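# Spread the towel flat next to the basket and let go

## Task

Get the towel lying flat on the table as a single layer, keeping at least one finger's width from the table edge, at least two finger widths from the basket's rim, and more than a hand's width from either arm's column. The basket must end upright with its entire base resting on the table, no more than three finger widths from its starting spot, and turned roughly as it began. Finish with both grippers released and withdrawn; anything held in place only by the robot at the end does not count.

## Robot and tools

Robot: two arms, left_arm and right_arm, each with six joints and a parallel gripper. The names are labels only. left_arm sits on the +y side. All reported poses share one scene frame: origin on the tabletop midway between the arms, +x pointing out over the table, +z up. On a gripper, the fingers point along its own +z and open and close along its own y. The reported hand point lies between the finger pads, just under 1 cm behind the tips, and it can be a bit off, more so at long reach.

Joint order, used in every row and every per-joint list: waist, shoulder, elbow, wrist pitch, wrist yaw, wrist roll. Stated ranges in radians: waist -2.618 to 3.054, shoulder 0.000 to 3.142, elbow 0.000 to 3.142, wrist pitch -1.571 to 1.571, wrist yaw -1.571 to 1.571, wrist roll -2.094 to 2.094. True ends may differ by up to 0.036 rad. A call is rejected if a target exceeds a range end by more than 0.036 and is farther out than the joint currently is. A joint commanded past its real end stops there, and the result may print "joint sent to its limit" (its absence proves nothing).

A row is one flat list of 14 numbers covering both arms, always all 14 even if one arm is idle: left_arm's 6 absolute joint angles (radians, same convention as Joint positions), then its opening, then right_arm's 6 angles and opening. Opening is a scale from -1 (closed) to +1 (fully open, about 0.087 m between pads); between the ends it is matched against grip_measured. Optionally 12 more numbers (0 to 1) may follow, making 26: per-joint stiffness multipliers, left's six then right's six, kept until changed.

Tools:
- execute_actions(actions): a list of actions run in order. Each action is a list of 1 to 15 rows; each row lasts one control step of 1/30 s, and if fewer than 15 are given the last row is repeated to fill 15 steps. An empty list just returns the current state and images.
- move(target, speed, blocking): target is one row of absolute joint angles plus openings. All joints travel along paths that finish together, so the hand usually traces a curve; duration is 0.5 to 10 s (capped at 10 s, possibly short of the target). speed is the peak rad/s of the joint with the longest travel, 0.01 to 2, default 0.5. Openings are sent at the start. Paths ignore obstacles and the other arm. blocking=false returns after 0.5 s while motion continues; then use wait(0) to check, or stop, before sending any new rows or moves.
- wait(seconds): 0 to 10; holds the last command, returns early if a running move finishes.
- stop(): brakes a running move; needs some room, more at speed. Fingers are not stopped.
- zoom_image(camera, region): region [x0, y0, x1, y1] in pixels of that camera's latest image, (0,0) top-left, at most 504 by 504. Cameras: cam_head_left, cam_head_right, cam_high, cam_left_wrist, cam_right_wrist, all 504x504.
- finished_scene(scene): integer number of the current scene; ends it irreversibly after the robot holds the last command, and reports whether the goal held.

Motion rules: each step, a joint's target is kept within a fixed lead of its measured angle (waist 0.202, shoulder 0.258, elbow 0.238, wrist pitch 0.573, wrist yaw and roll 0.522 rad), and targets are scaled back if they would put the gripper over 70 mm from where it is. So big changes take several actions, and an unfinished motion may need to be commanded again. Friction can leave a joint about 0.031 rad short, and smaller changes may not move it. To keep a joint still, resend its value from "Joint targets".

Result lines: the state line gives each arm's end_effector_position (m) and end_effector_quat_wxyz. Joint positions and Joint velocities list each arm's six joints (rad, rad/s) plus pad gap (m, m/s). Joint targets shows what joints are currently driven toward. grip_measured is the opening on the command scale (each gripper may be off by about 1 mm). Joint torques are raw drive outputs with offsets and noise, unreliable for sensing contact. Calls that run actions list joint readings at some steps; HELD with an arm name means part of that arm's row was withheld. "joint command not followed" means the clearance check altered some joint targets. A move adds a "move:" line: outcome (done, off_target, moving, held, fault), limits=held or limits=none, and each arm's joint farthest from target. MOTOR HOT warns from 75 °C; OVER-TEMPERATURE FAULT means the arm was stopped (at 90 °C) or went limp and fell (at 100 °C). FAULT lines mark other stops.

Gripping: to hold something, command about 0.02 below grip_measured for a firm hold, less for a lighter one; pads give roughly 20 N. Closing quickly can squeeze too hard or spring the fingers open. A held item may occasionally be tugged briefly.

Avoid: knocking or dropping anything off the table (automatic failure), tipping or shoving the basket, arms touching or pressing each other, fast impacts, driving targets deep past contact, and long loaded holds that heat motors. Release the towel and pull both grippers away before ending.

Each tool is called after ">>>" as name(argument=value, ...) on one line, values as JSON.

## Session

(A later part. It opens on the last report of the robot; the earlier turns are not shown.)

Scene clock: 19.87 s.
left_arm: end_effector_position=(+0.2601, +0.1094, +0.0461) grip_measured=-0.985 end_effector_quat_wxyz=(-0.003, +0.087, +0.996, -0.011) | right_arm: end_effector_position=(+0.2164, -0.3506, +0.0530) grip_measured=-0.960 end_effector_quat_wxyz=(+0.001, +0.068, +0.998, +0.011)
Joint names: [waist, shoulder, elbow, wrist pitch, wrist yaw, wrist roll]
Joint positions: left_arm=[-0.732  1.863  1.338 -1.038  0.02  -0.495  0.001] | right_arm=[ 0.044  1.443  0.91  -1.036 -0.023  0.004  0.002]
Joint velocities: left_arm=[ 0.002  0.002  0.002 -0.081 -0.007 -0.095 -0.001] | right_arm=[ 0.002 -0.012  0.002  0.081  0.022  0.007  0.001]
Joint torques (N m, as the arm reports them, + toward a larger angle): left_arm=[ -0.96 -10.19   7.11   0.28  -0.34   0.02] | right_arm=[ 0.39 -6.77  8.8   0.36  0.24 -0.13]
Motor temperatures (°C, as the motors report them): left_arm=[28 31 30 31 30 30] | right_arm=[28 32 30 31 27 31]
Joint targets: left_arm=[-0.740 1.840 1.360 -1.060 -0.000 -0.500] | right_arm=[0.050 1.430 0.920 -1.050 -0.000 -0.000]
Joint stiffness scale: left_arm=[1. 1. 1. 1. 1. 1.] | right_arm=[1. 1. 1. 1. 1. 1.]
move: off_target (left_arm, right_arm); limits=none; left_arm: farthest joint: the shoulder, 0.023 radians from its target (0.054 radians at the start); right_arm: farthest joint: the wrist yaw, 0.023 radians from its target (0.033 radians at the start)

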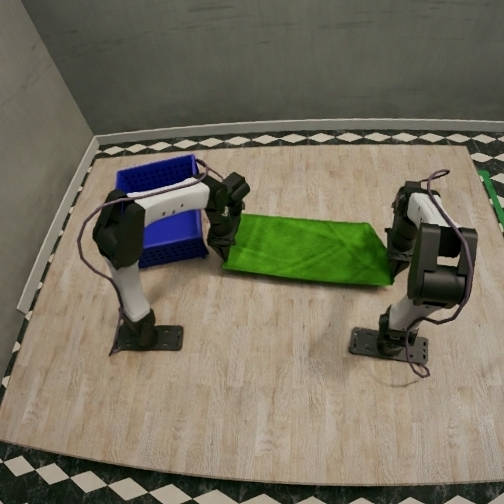

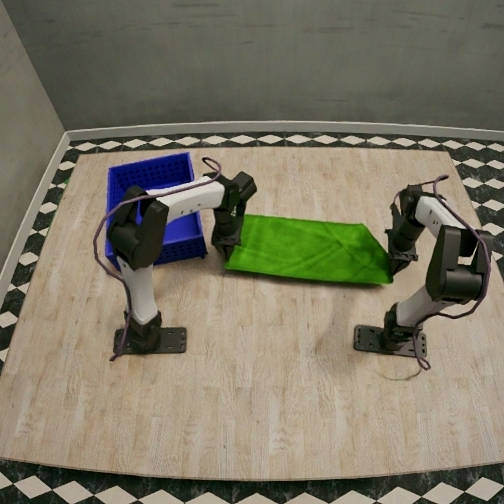

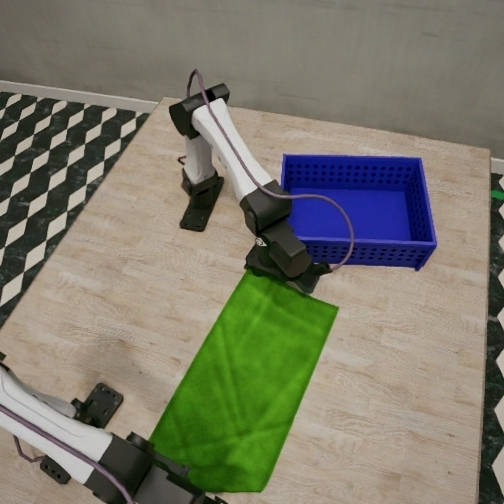

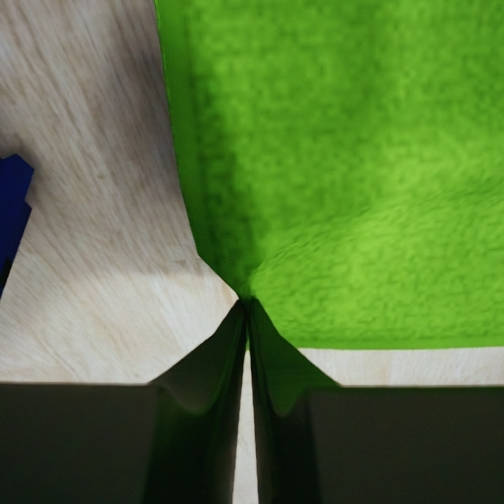

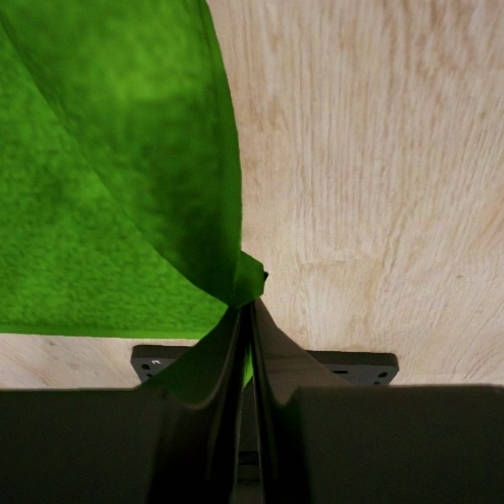

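>>> move(target=[-0.567,1.95,2.23,-1.05,0,-0.45,-1,0.065,1.71,1.895,-0.98,0,-0.05,-1], speed=0.4)

Scene clock: 23.60 s.
left_arm: end_effector_position=(+0.4485, +0.0581, +0.2807) grip_measured=-0.985 end_effector_quat_wxyz=(+0.336, +0.029, +0.923, -0.187) | right_arm: end_effector_position=(+0.4547, -0.3807, +0.2790) grip_measured=-0.961 end_effector_quat_wxyz=(+0.386, +0.033, +0.922, -0.024)
Joint names: [waist, shoulder, elbow, wrist pitch, wrist yaw, wrist roll]
Joint positions: left_arm=[-0.578  1.937  2.206 -1.051  0.016 -0.459  0.001] | right_arm=[ 0.054  1.684  1.885 -0.978 -0.017 -0.042  0.002]
Joint velocities: left_arm=[-0.017 -0.017 -0.007  0.022 -0.051  0.037 -0.   ] | right_arm=[-0.007 -0.002 -0.022 -0.022 -0.037 -0.007  0.   ]
Joint torques (N m, as the arm reports them, + toward a larger angle): left_arm=[ 0.51 -8.48  7.53  1.6  -0.29  0.17] | right_arm=[ 0.76 -6.97  9.83  2.08  0.19 -0.17]
Motor temperatures (°C, as the motors report them): left_arm=[28 31 31 32 30 30] | right_arm=[28 32 31 31 27 31]
Joint targets: left_arm=[-0.567 1.950 2.230 -1.050 -0.000 -0.450] | right_arm=[0.065 1.710 1.895 -0.980 0.000 -0.050]
Joint stiffness scale: left_arm=[1. 1. 1. 1. 1. 1.] | right_arm=[1. 1. 1. 1. 1. 1.]
move: off_target (left_arm, right_arm); limits=none; left_arm: farthest joint: the elbow, 0.024 radians from its target (0.892 radians at the start); right_arm: farthest joint: the shoulder, 0.026 radians from its target (0.267 radians at the start)

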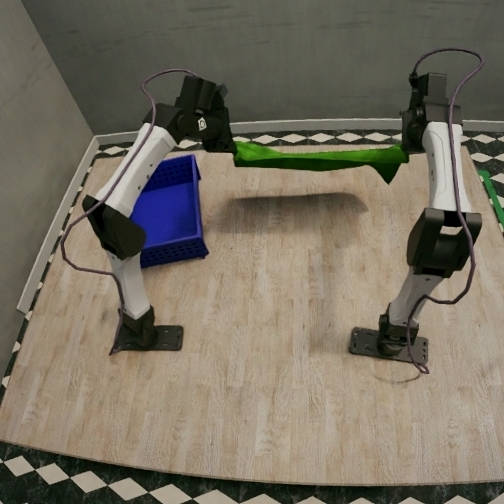

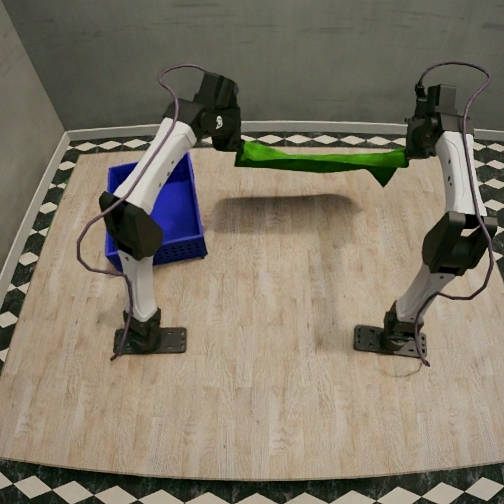

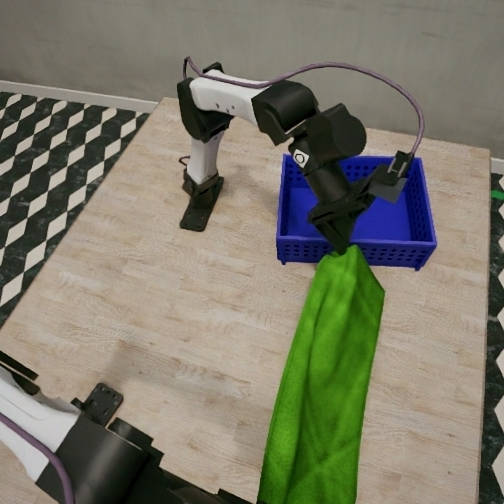

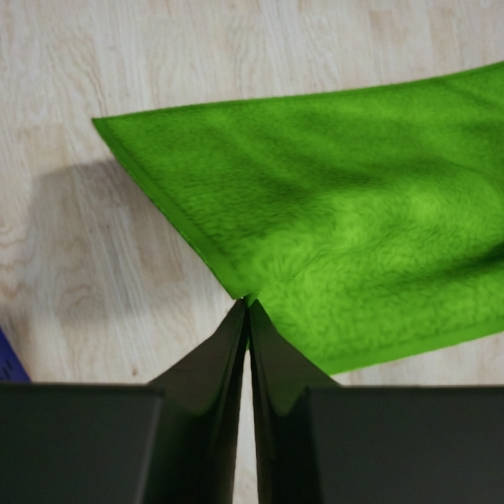

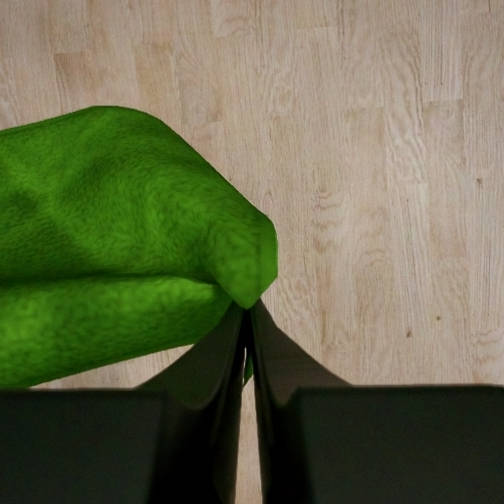

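>>> move(target=[-0.66,2.0,1.94,-0.76,0,-0.5,-1,-0.075,1.66,1.53,-0.69,0,-0.1,-1], speed=0.3)

Scene clock: 26.20 s.
left_arm: end_effector_position=(+0.4531, +0.0088, +0.1936) grip_measured=-0.985 end_effector_quat_wxyz=(+0.305, +0.049, +0.931, -0.193) | right_arm: end_effector_position=(+0.4564, -0.4337, +0.1949) grip_measured=-0.961 end_effector_quat_wxyz=(+0.364, +0.064, +0.928, -0.053)
Joint names: [waist, shoulder, elbow, wrist pitch, wrist yaw, wrist roll]
Joint positions: left_arm=[-0.654  1.996  1.951 -0.787  0.016 -0.494  0.001] | right_arm=[-0.061  1.673  1.549 -0.694 -0.016 -0.092  0.002]
Joint velocities: left_arm=[-0.007  0.002 -0.002 -0.022 -0.066  0.007  0.001] | right_arm=[-0.007 -0.012 -0.007  0.007 -0.022 -0.037 -0.001]
Joint torques (N m, as the arm reports them, + toward a larger angle): left_arm=[ -0.74 -10.33   5.67   1.83  -0.27   0.02] | right_arm=[ -1.24 -10.72   7.87   2.09   0.18  -0.17]
Motor temperatures (°C, as the motors report them): left_arm=[28 32 31 32 30 30] | right_arm=[28 32 31 32 27 31]
Joint targets: left_arm=[-0.660 2.000 1.940 -0.760 0.000 -0.500] | right_arm=[-0.075 1.660 1.530 -0.690 -0.000 -0.100]
Joint stiffness scale: left_arm=[1. 1. 1. 1. 1. 1.] | right_arm=[1. 1. 1. 1. 1. 1.]
move: off_target (left_arm); limits=none; left_arm: farthest joint: the wrist pitch, 0.027 radians from its target (0.291 radians at the start); right_arm: farthest joint: the elbow, 0.019 radians from its target (0.355 radians at the start)

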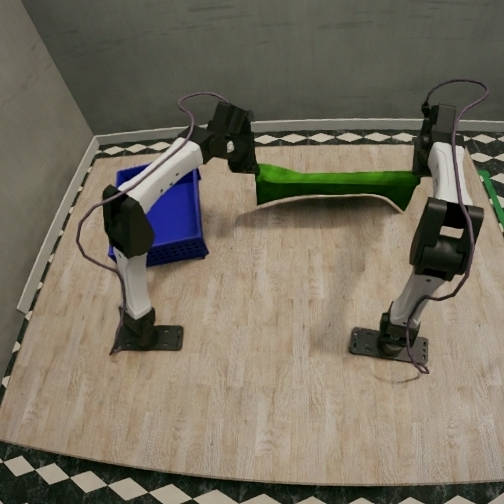

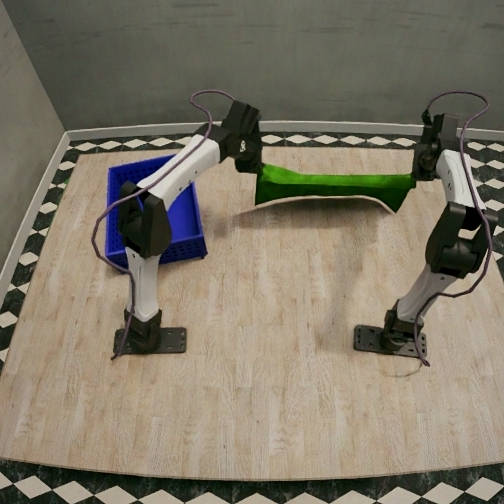

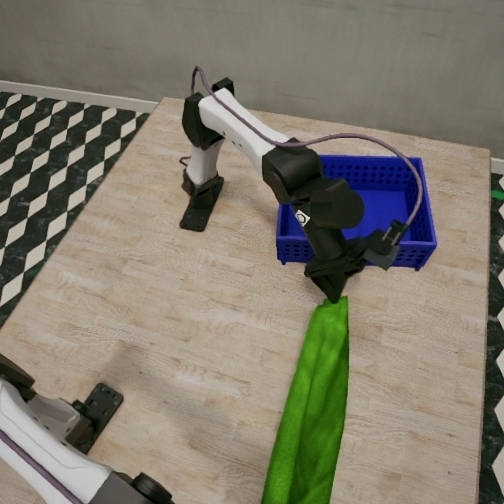

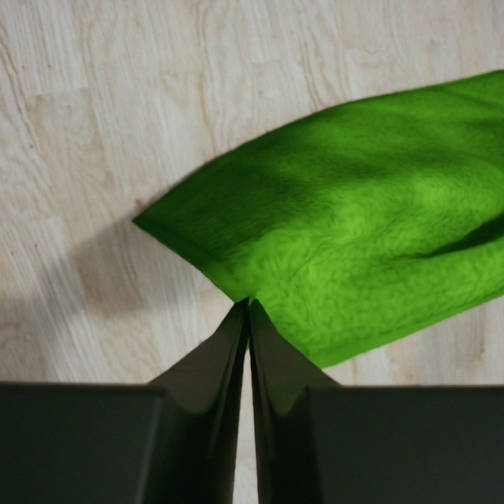

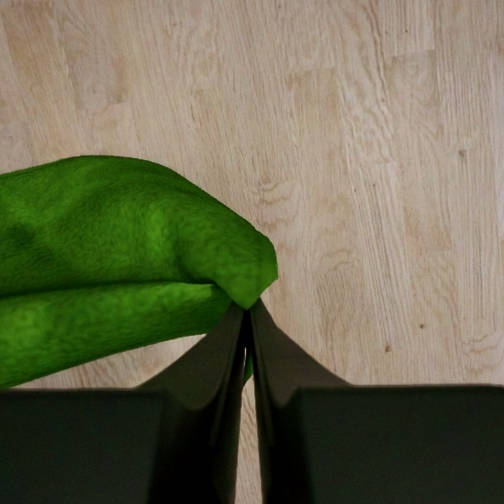

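>>> move(target=[-0.765,1.84,1.612,-0.97,0,-0.65,-1,-0.065,1.505,1.22,-0.93,0,-0.15,-1], speed=0.25)

Scene clock: 28.73 s.
left_arm: end_effector_position=(+0.3325, +0.0337, +0.1197) grip_measured=-0.985 end_effector_quat_wxyz=(+0.138, +0.027, +0.983, -0.118) | right_arm: end_effector_position=(+0.3333, -0.4064, +0.1196) grip_measured=-0.961 end_effector_quat_wxyz=(+0.184, +0.045, +0.981, -0.028)
Joint names: [waist, shoulder, elbow, wrist pitch, wrist yaw, wrist roll]
Joint positions: left_arm=[-0.757  1.871  1.626 -0.961  0.014 -0.643  0.001] | right_arm=[-0.061  1.52   1.24  -0.916 -0.015 -0.142  0.002]
Joint velocities: left_arm=[ 0.017 -0.007 -0.012  0.022  0.007 -0.037  0.001] | right_arm=[-0.012 -0.012 -0.007 -0.11   0.037  0.037  0.   ]
Joint torques (N m, as the arm reports them, + toward a larger angle): left_arm=[ -0.87 -11.66   5.19   0.98  -0.29  -0.08] | right_arm=[-0.45 -8.74  7.17  1.21  0.16 -0.15]
Motor temperatures (°C, as the motors report them): left_arm=[28 33 31 32 30 30] | right_arm=[28 33 32 32 27 31]
Joint targets: left_arm=[-0.765 1.840 1.612 -0.970 -0.000 -0.650] | right_arm=[-0.065 1.505 1.220 -0.930 0.000 -0.150]
Joint stiffness scale: left_arm=[1. 1. 1. 1. 1. 1.] | right_arm=[1. 1. 1. 1. 1. 1.]
move: off_target (left_arm); limits=none; left_arm: farthest joint: the shoulder, 0.031 radians from its target (0.156 radians at the start); right_arm: farthest joint: the elbow, 0.020 radians from its target (0.329 radians at the start)

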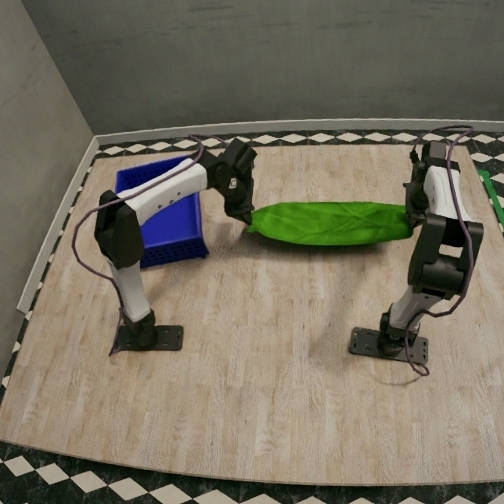

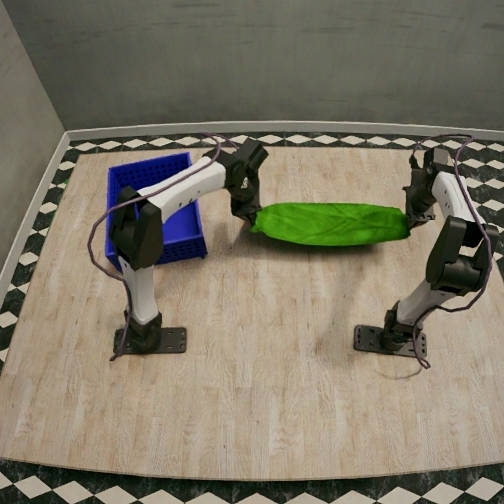

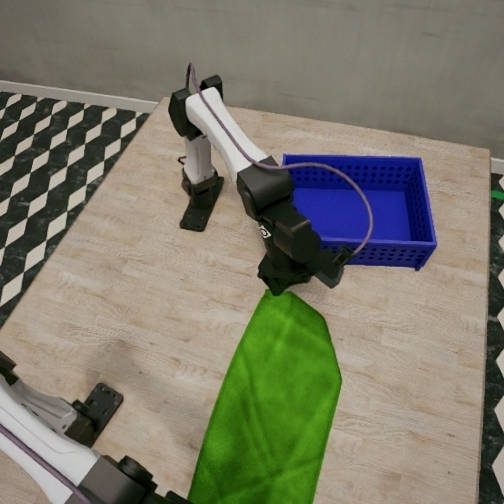

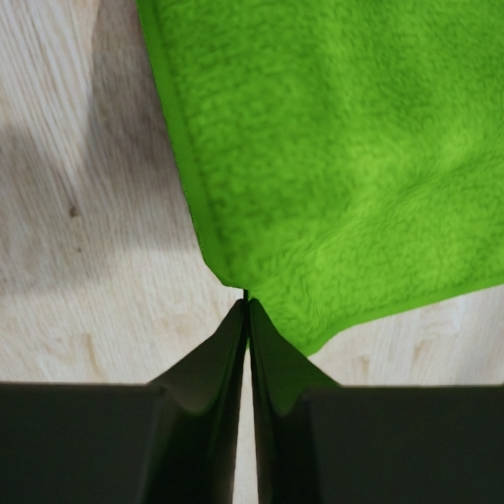

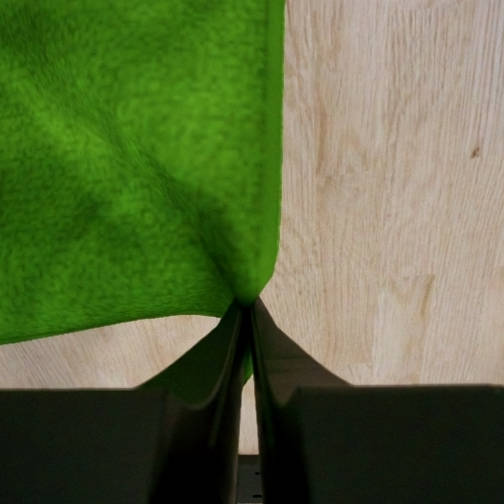

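>>> move(target=[-0.89,1.96,1.368,-0.92,0,-0.8,-1,-0.15,1.605,0.915,-0.845,0,-0.28,-1], speed=0.25)

Scene clock: 31.10 s.
left_arm: end_effector_position=(+0.2475, +0.0446, +0.0264) grip_measured=-0.985 end_effector_quat_wxyz=(+0.017, +0.014, +0.999, -0.025) | right_arm: end_effector_position=(+0.2494, -0.4107, +0.0251) grip_measured=-0.961 end_effector_quat_wxyz=(+0.035, +0.020, +0.999, -0.005)
Joint names: [waist, shoulder, elbow, wrist pitch, wrist yaw, wrist roll]
Joint positions: left_arm=[-0.881  1.951  1.381 -0.941  0.011 -0.791  0.001] | right_arm=[-0.138  1.584  0.934 -0.85  -0.011 -0.273  0.002]
Joint velocities: left_arm=[-0.022 -0.002 -0.007 -0.022 -0.037 -0.007 -0.001] | right_arm=[-0.002  0.007  0.012  0.022 -0.081 -0.022  0.001]
Joint torques (N m, as the arm reports them, + toward a larger angle): left_arm=[-1.06 -8.51  4.59  0.76 -0.23 -0.05] | right_arm=[-1.15 -5.44  6.06  0.73  0.11 -0.15]
Motor temperatures (°C, as the motors report them): left_arm=[28 33 31 32 30 30] | right_arm=[28 33 32 32 27 31]
Joint targets: left_arm=[-0.890 1.960 1.368 -0.920 0.000 -0.800] | right_arm=[-0.150 1.605 0.915 -0.845 -0.000 -0.280]
Joint stiffness scale: left_arm=[1. 1. 1. 1. 1. 1.] | right_arm=[1. 1. 1. 1. 1. 1.]
move: off_target (left_arm, right_arm); limits=none; left_arm: farthest joint: the wrist pitch, 0.021 radians from its target (0.041 radians at the start); right_arm: farthest joint: the shoulder, 0.021 radians from its target (0.085 radians at the start)

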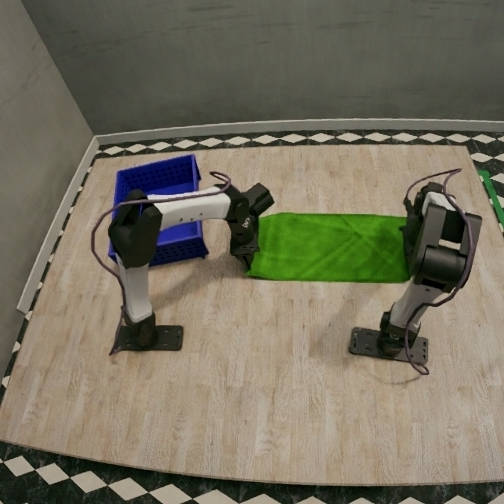

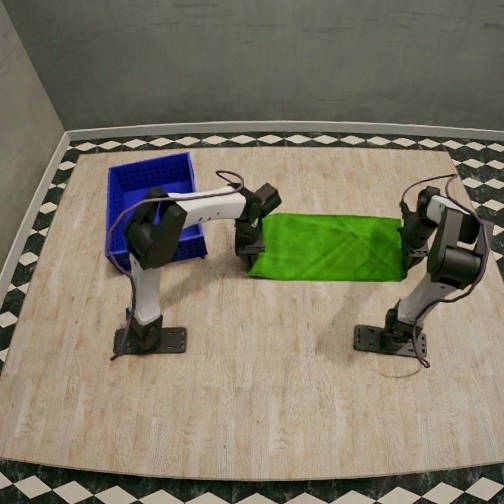

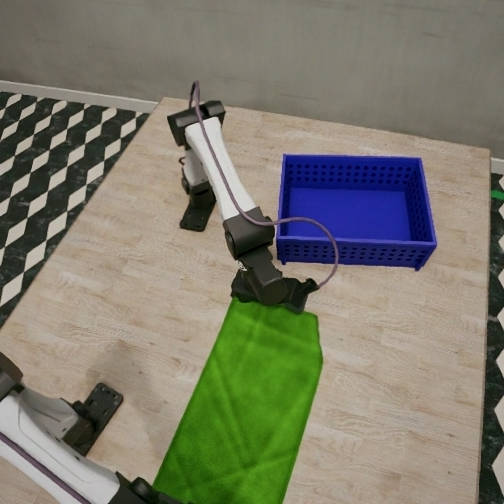

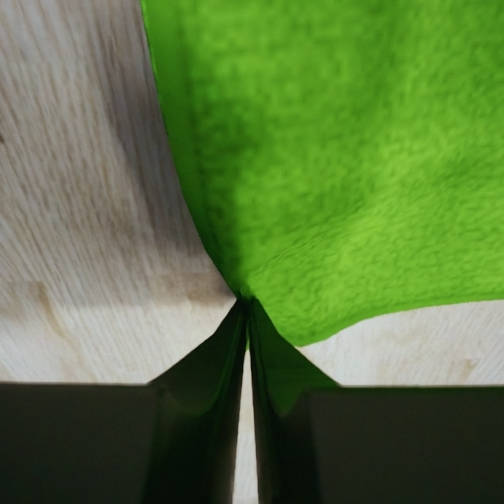

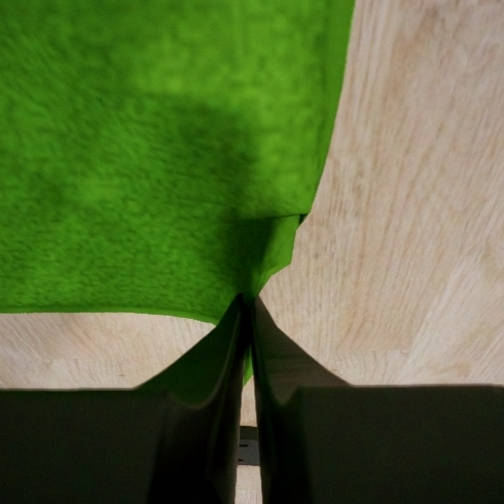

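>>> move(target=[-0.975,1.845,1.25,-0.88,0,-0.88,-1,-0.21,1.435,0.785,-0.85,0,-0.35,-1], speed=0.2)

>>> execute_actions(actions=[[[-0.975,1.845,1.25,-0.88,0,-0.88,0.2,-0.21,1.435,0.785,-0.85,0,-0.35,0.2]]])

>>> move(target=[-1.0,0.8,0.8,-1.1,0,-0.5,0.2,-0.7,0.7,0.8,-1.0,0,-0.35,0.2], speed=0.8)

>>> zoom_image(camera="cam_head_left", region=[210,180,470,360])

Scene clock: 33.23 s.
left_arm: end_effector_position=(+0.2097, +0.0417, +0.0245) grip_measured=-0.985 end_effector_quat_wxyz=(+0.015, +0.017, +0.999, -0.027) | right_arm: end_effector_position=(+0.2141, -0.4149, +0.0247) grip_measured=-0.961 end_effector_quat_wxyz=(+0.040, +0.015, +0.999, -0.009)
Joint names: [waist, shoulder, elbow, wrist pitch, wrist yaw, wrist roll]
Joint positions: left_arm=[-0.967  1.873  1.265 -0.902  0.01  -0.872  0.001] | right_arm=[-0.197  1.45   0.807 -0.847 -0.01  -0.343  0.002]
Joint velocities: left_arm=[-0.012 -0.007 -0.012 -0.066  0.11  -0.037 -0.001] | right_arm=[-0.012 -0.007 -0.007 -0.066 -0.051 -0.022 -0.   ]
Joint torques (N m, as the arm reports them, + toward a larger angle): left_arm=[ -0.94 -10.7    4.31   0.76  -0.27  -0.05] | right_arm=[-1.14 -6.92  5.88  0.67  0.11 -0.15]
Motor temperatures (°C, as the motors report them): left_arm=[28 34 31 32 30 30] | right_arm=[28 33 32 32 27 31]
Joint targets: left_arm=[-0.975 1.845 1.250 -0.880 0.000 -0.880] | right_arm=[-0.210 1.435 0.785 -0.850 0.000 -0.350]
Joint stiffness scale: left_arm=[1. 1. 1. 1. 1. 1.] | right_arm=[1. 1. 1. 1. 1. 1.]
move: off_target (left_arm, right_arm); limits=none; left_arm: farthest joint: the shoulder, 0.028 radians from its target (0.106 radians at the start); right_arm: farthest joint: the elbow, 0.022 radians from its target (0.149 radians at the start)

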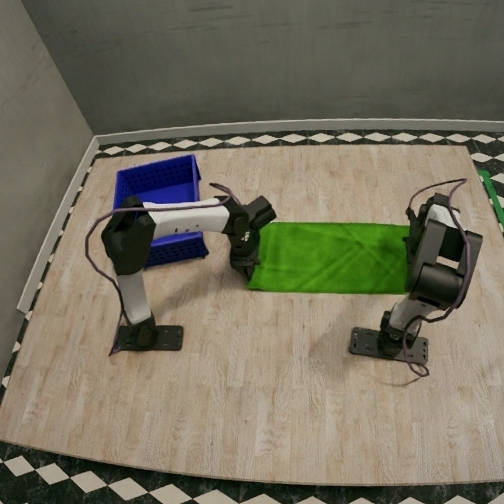

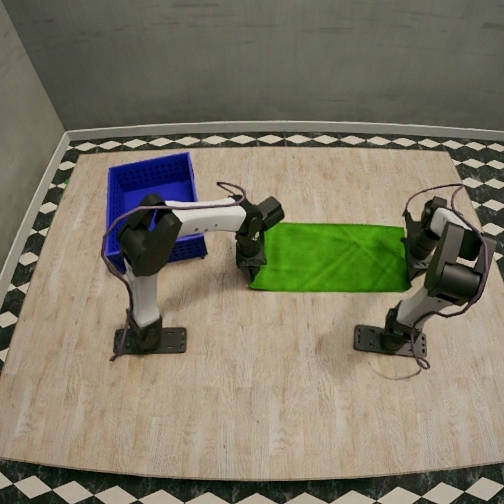

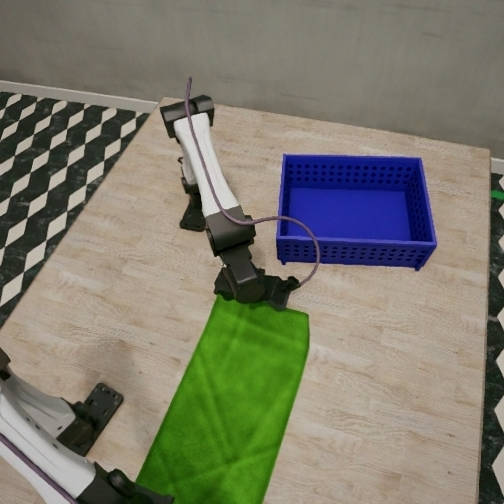

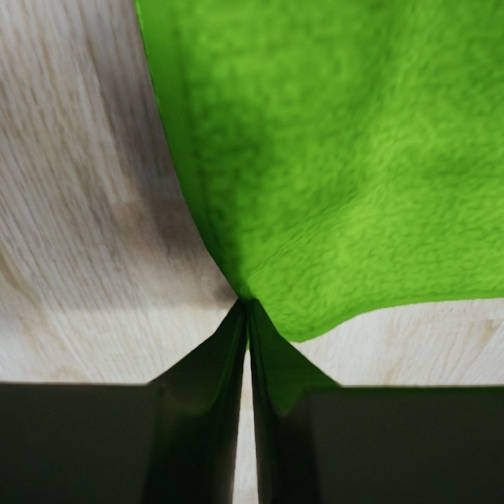

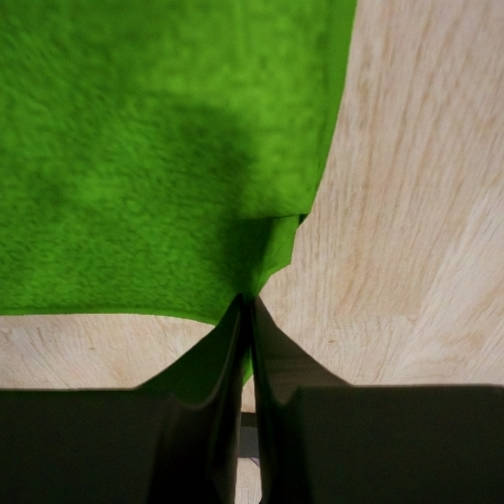

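Scene clock: 33.73 s.
left_arm: end_effector_position=(+0.2101, +0.0411, +0.0245) grip_measured=+0.200 end_effector_quat_wxyz=(+0.016, +0.016, +0.999, -0.028) | right_arm: end_effector_position=(+0.2141, -0.4149, +0.0247) grip_measured=+0.200 end_effector_quat_wxyz=(+0.040, +0.014, +0.999, -0.009)
Joint names: [waist, shoulder, elbow, wrist pitch, wrist yaw, wrist roll]
Joint positions: left_arm=[-0.967  1.873  1.265 -0.899  0.01  -0.872  0.052] | right_arm=[-0.197  1.45   0.807 -0.847 -0.01  -0.343  0.052]
Joint velocities: left_arm=[-0.012 -0.007 -0.017  0.051  0.007  0.022  0.   ] | right_arm=[ 0.017  0.012  0.017 -0.066  0.051  0.037  0.001]
Joint torques (N m, as the arm reports them, + toward a larger angle): left_arm=[ -0.98 -10.7    4.34   0.74  -0.28  -0.01] | right_arm=[-1.17 -6.93  5.88  0.67  0.11 -0.16]
Motor temperatures (°C, as the motors report them): left_arm=[28 34 31 32 30 30] | right_arm=[28 33 32 32 27 31]
Joint targets: left_arm=[-0.975 1.845 1.250 -0.880 0.000 -0.880] | right_arm=[-0.210 1.435 0.785 -0.850 -0.000 -0.350]
Joint stiffness scale: left_arm=[1. 1. 1. 1. 1. 1.] | right_arm=[1. 1. 1. 1. 1. 1.]
Step readings (joint positions):
0: left_arm=[-0.967 1.873 1.265 -0.902 0.010 -0.872] | right_arm=[-0.197 1.450 0.807 -0.847 -0.010 -0.343]
1: left_arm=[-0.967 1.873 1.265 -0.902 0.010 -0.872] | right_arm=[-0.197 1.450 0.807 -0.847 -0.010 -0.343]
2: left_arm=[-0.967 1.873 1.265 -0.901 0.010 -0.872] | right_arm=[-0.197 1.450 0.807 -0.847 -0.010 -0.343]
4: left_arm=[-0.967 1.873 1.265 -0.900 0.010 -0.872] | right_arm=[-0.197 1.450 0.807 -0.847 -0.010 -0.343]
8: left_arm=[-0.967 1.873 1.265 -0.899 0.010 -0.872] | right_arm=[-0.197 1.450 0.807 -0.847 -0.010 -0.343]
15: Joint positions above

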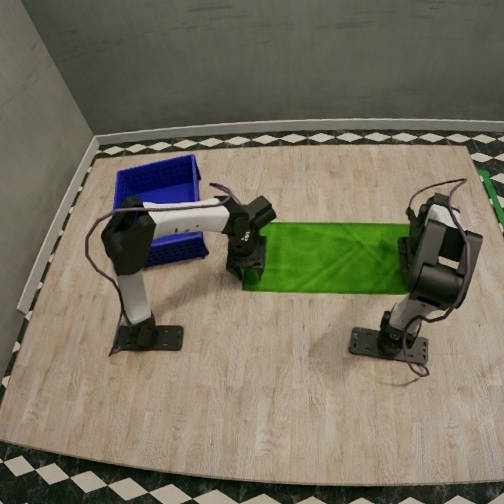

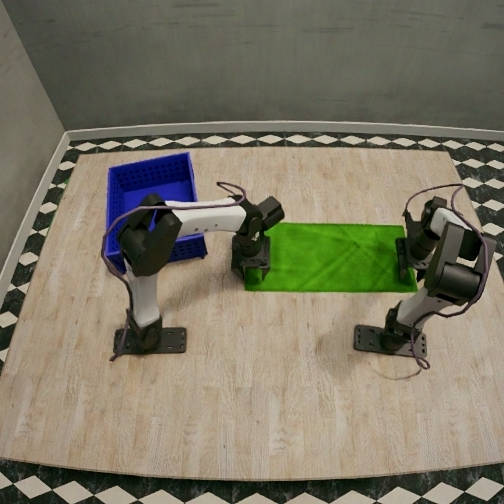

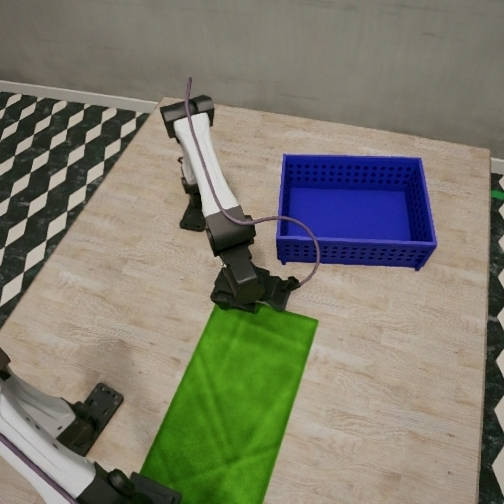

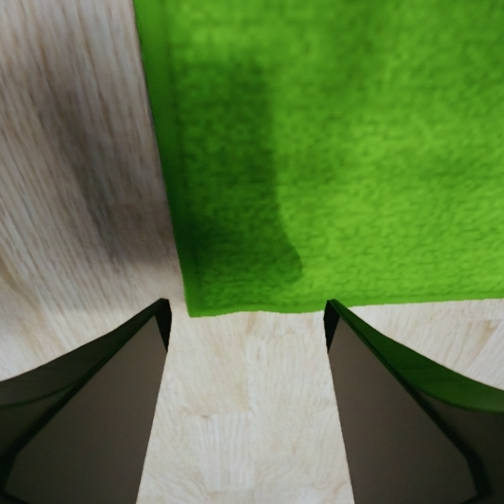

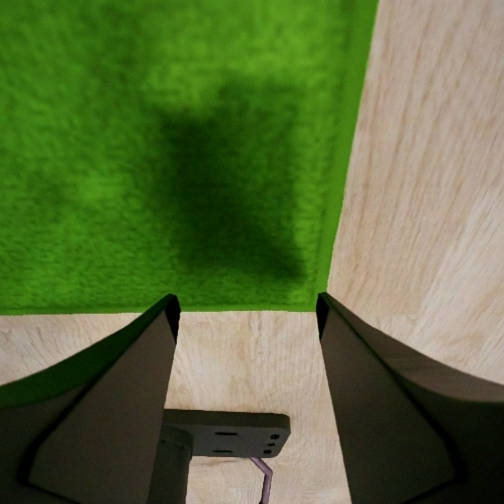

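Scene clock: 35.83 s.
left_arm: end_effector_position=(+0.1187, +0.1702, +0.1271) grip_measured=+0.200 end_effector_quat_wxyz=(+0.173, +0.203, +0.951, -0.158) | right_arm: end_effector_position=(+0.1425, -0.4794, +0.1503) grip_measured=+0.200 end_effector_quat_wxyz=(+0.278, +0.240, +0.911, -0.186)
Joint names: [waist, shoulder, elbow, wrist pitch, wrist yaw, wrist roll]
Joint positions: left_arm=[-0.989  0.818  0.815 -1.095  0.01  -0.509  0.052] | right_arm=[-0.687  0.714  0.807 -0.981 -0.009 -0.343  0.052]
Joint velocities: left_arm=[-0.007  0.007  0.012 -0.066  0.081 -0.007 -0.001] | right_arm=[ 0.012 -0.002 -0.007  0.007 -0.022 -0.007 -0.001]
Joint torques (N m, as the arm reports them, + toward a larger angle): left_arm=[-1.11 -2.01  5.1   1.18 -0.22  0.13] | right_arm=[-1.2  -1.02  8.41  1.74  0.09 -0.15]
Motor temperatures (°C, as the motors report them): left_arm=[28 34 31 32 30 30] | right_arm=[28 33 32 32 27 31]
Joint targets: left_arm=[-1.000 0.800 0.800 -1.100 0.000 -0.500] | right_arm=[-0.700 0.700 0.800 -1.000 -0.000 -0.350]
Joint stiffness scale: left_arm=[1. 1. 1. 1. 1. 1.] | right_arm=[1. 1. 1. 1. 1. 1.]
move: done; limits=none; left_arm: farthest joint: the shoulder, 0.018 radians from its target (1.073 radians at the start); right_arm: farthest joint: the wrist pitch, 0.019 radians from its target (0.153 radians at the start)

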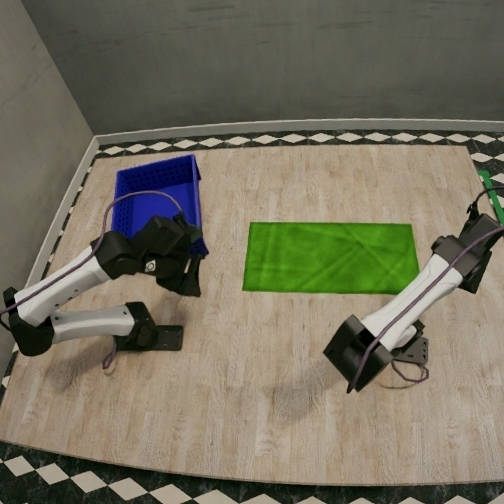

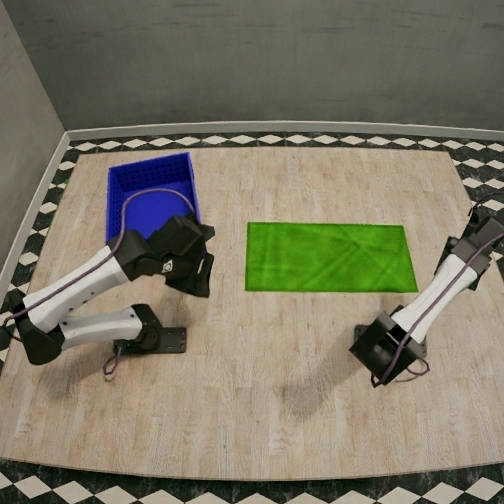

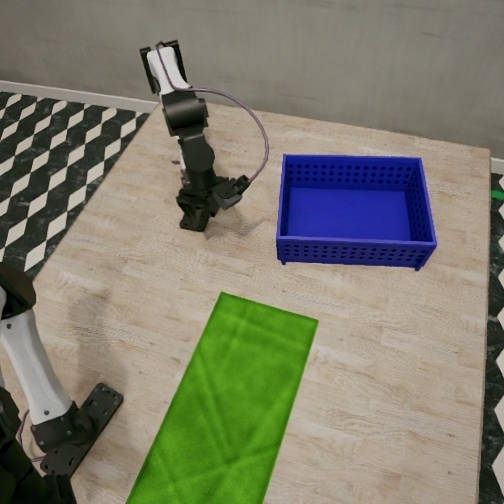

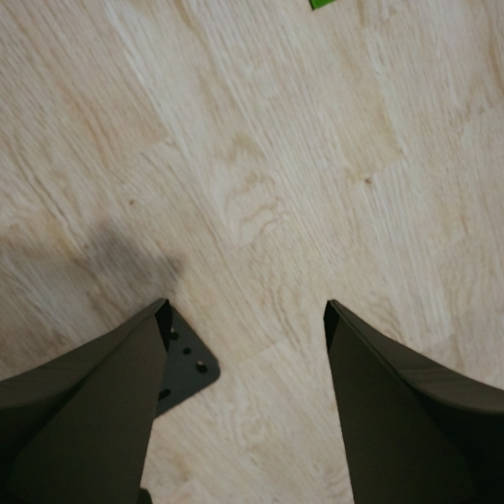

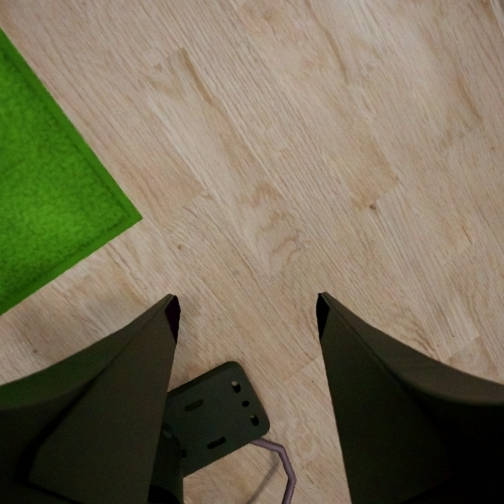

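Region (210, 180, 470, 360) of cam_head_left's 504x504 image, scaled by 1.938, with more detail than that image has; it fills the top 349 rows of this view, and the rest is white.

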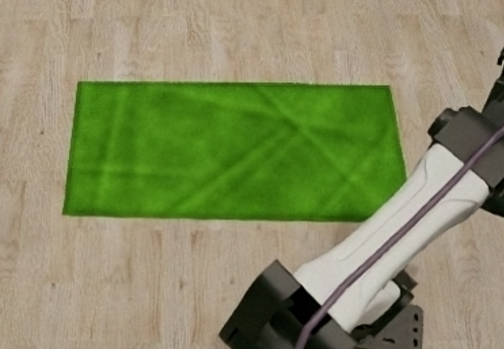

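>>> finished_scene(scene=1)

The scene is finished: the task was done.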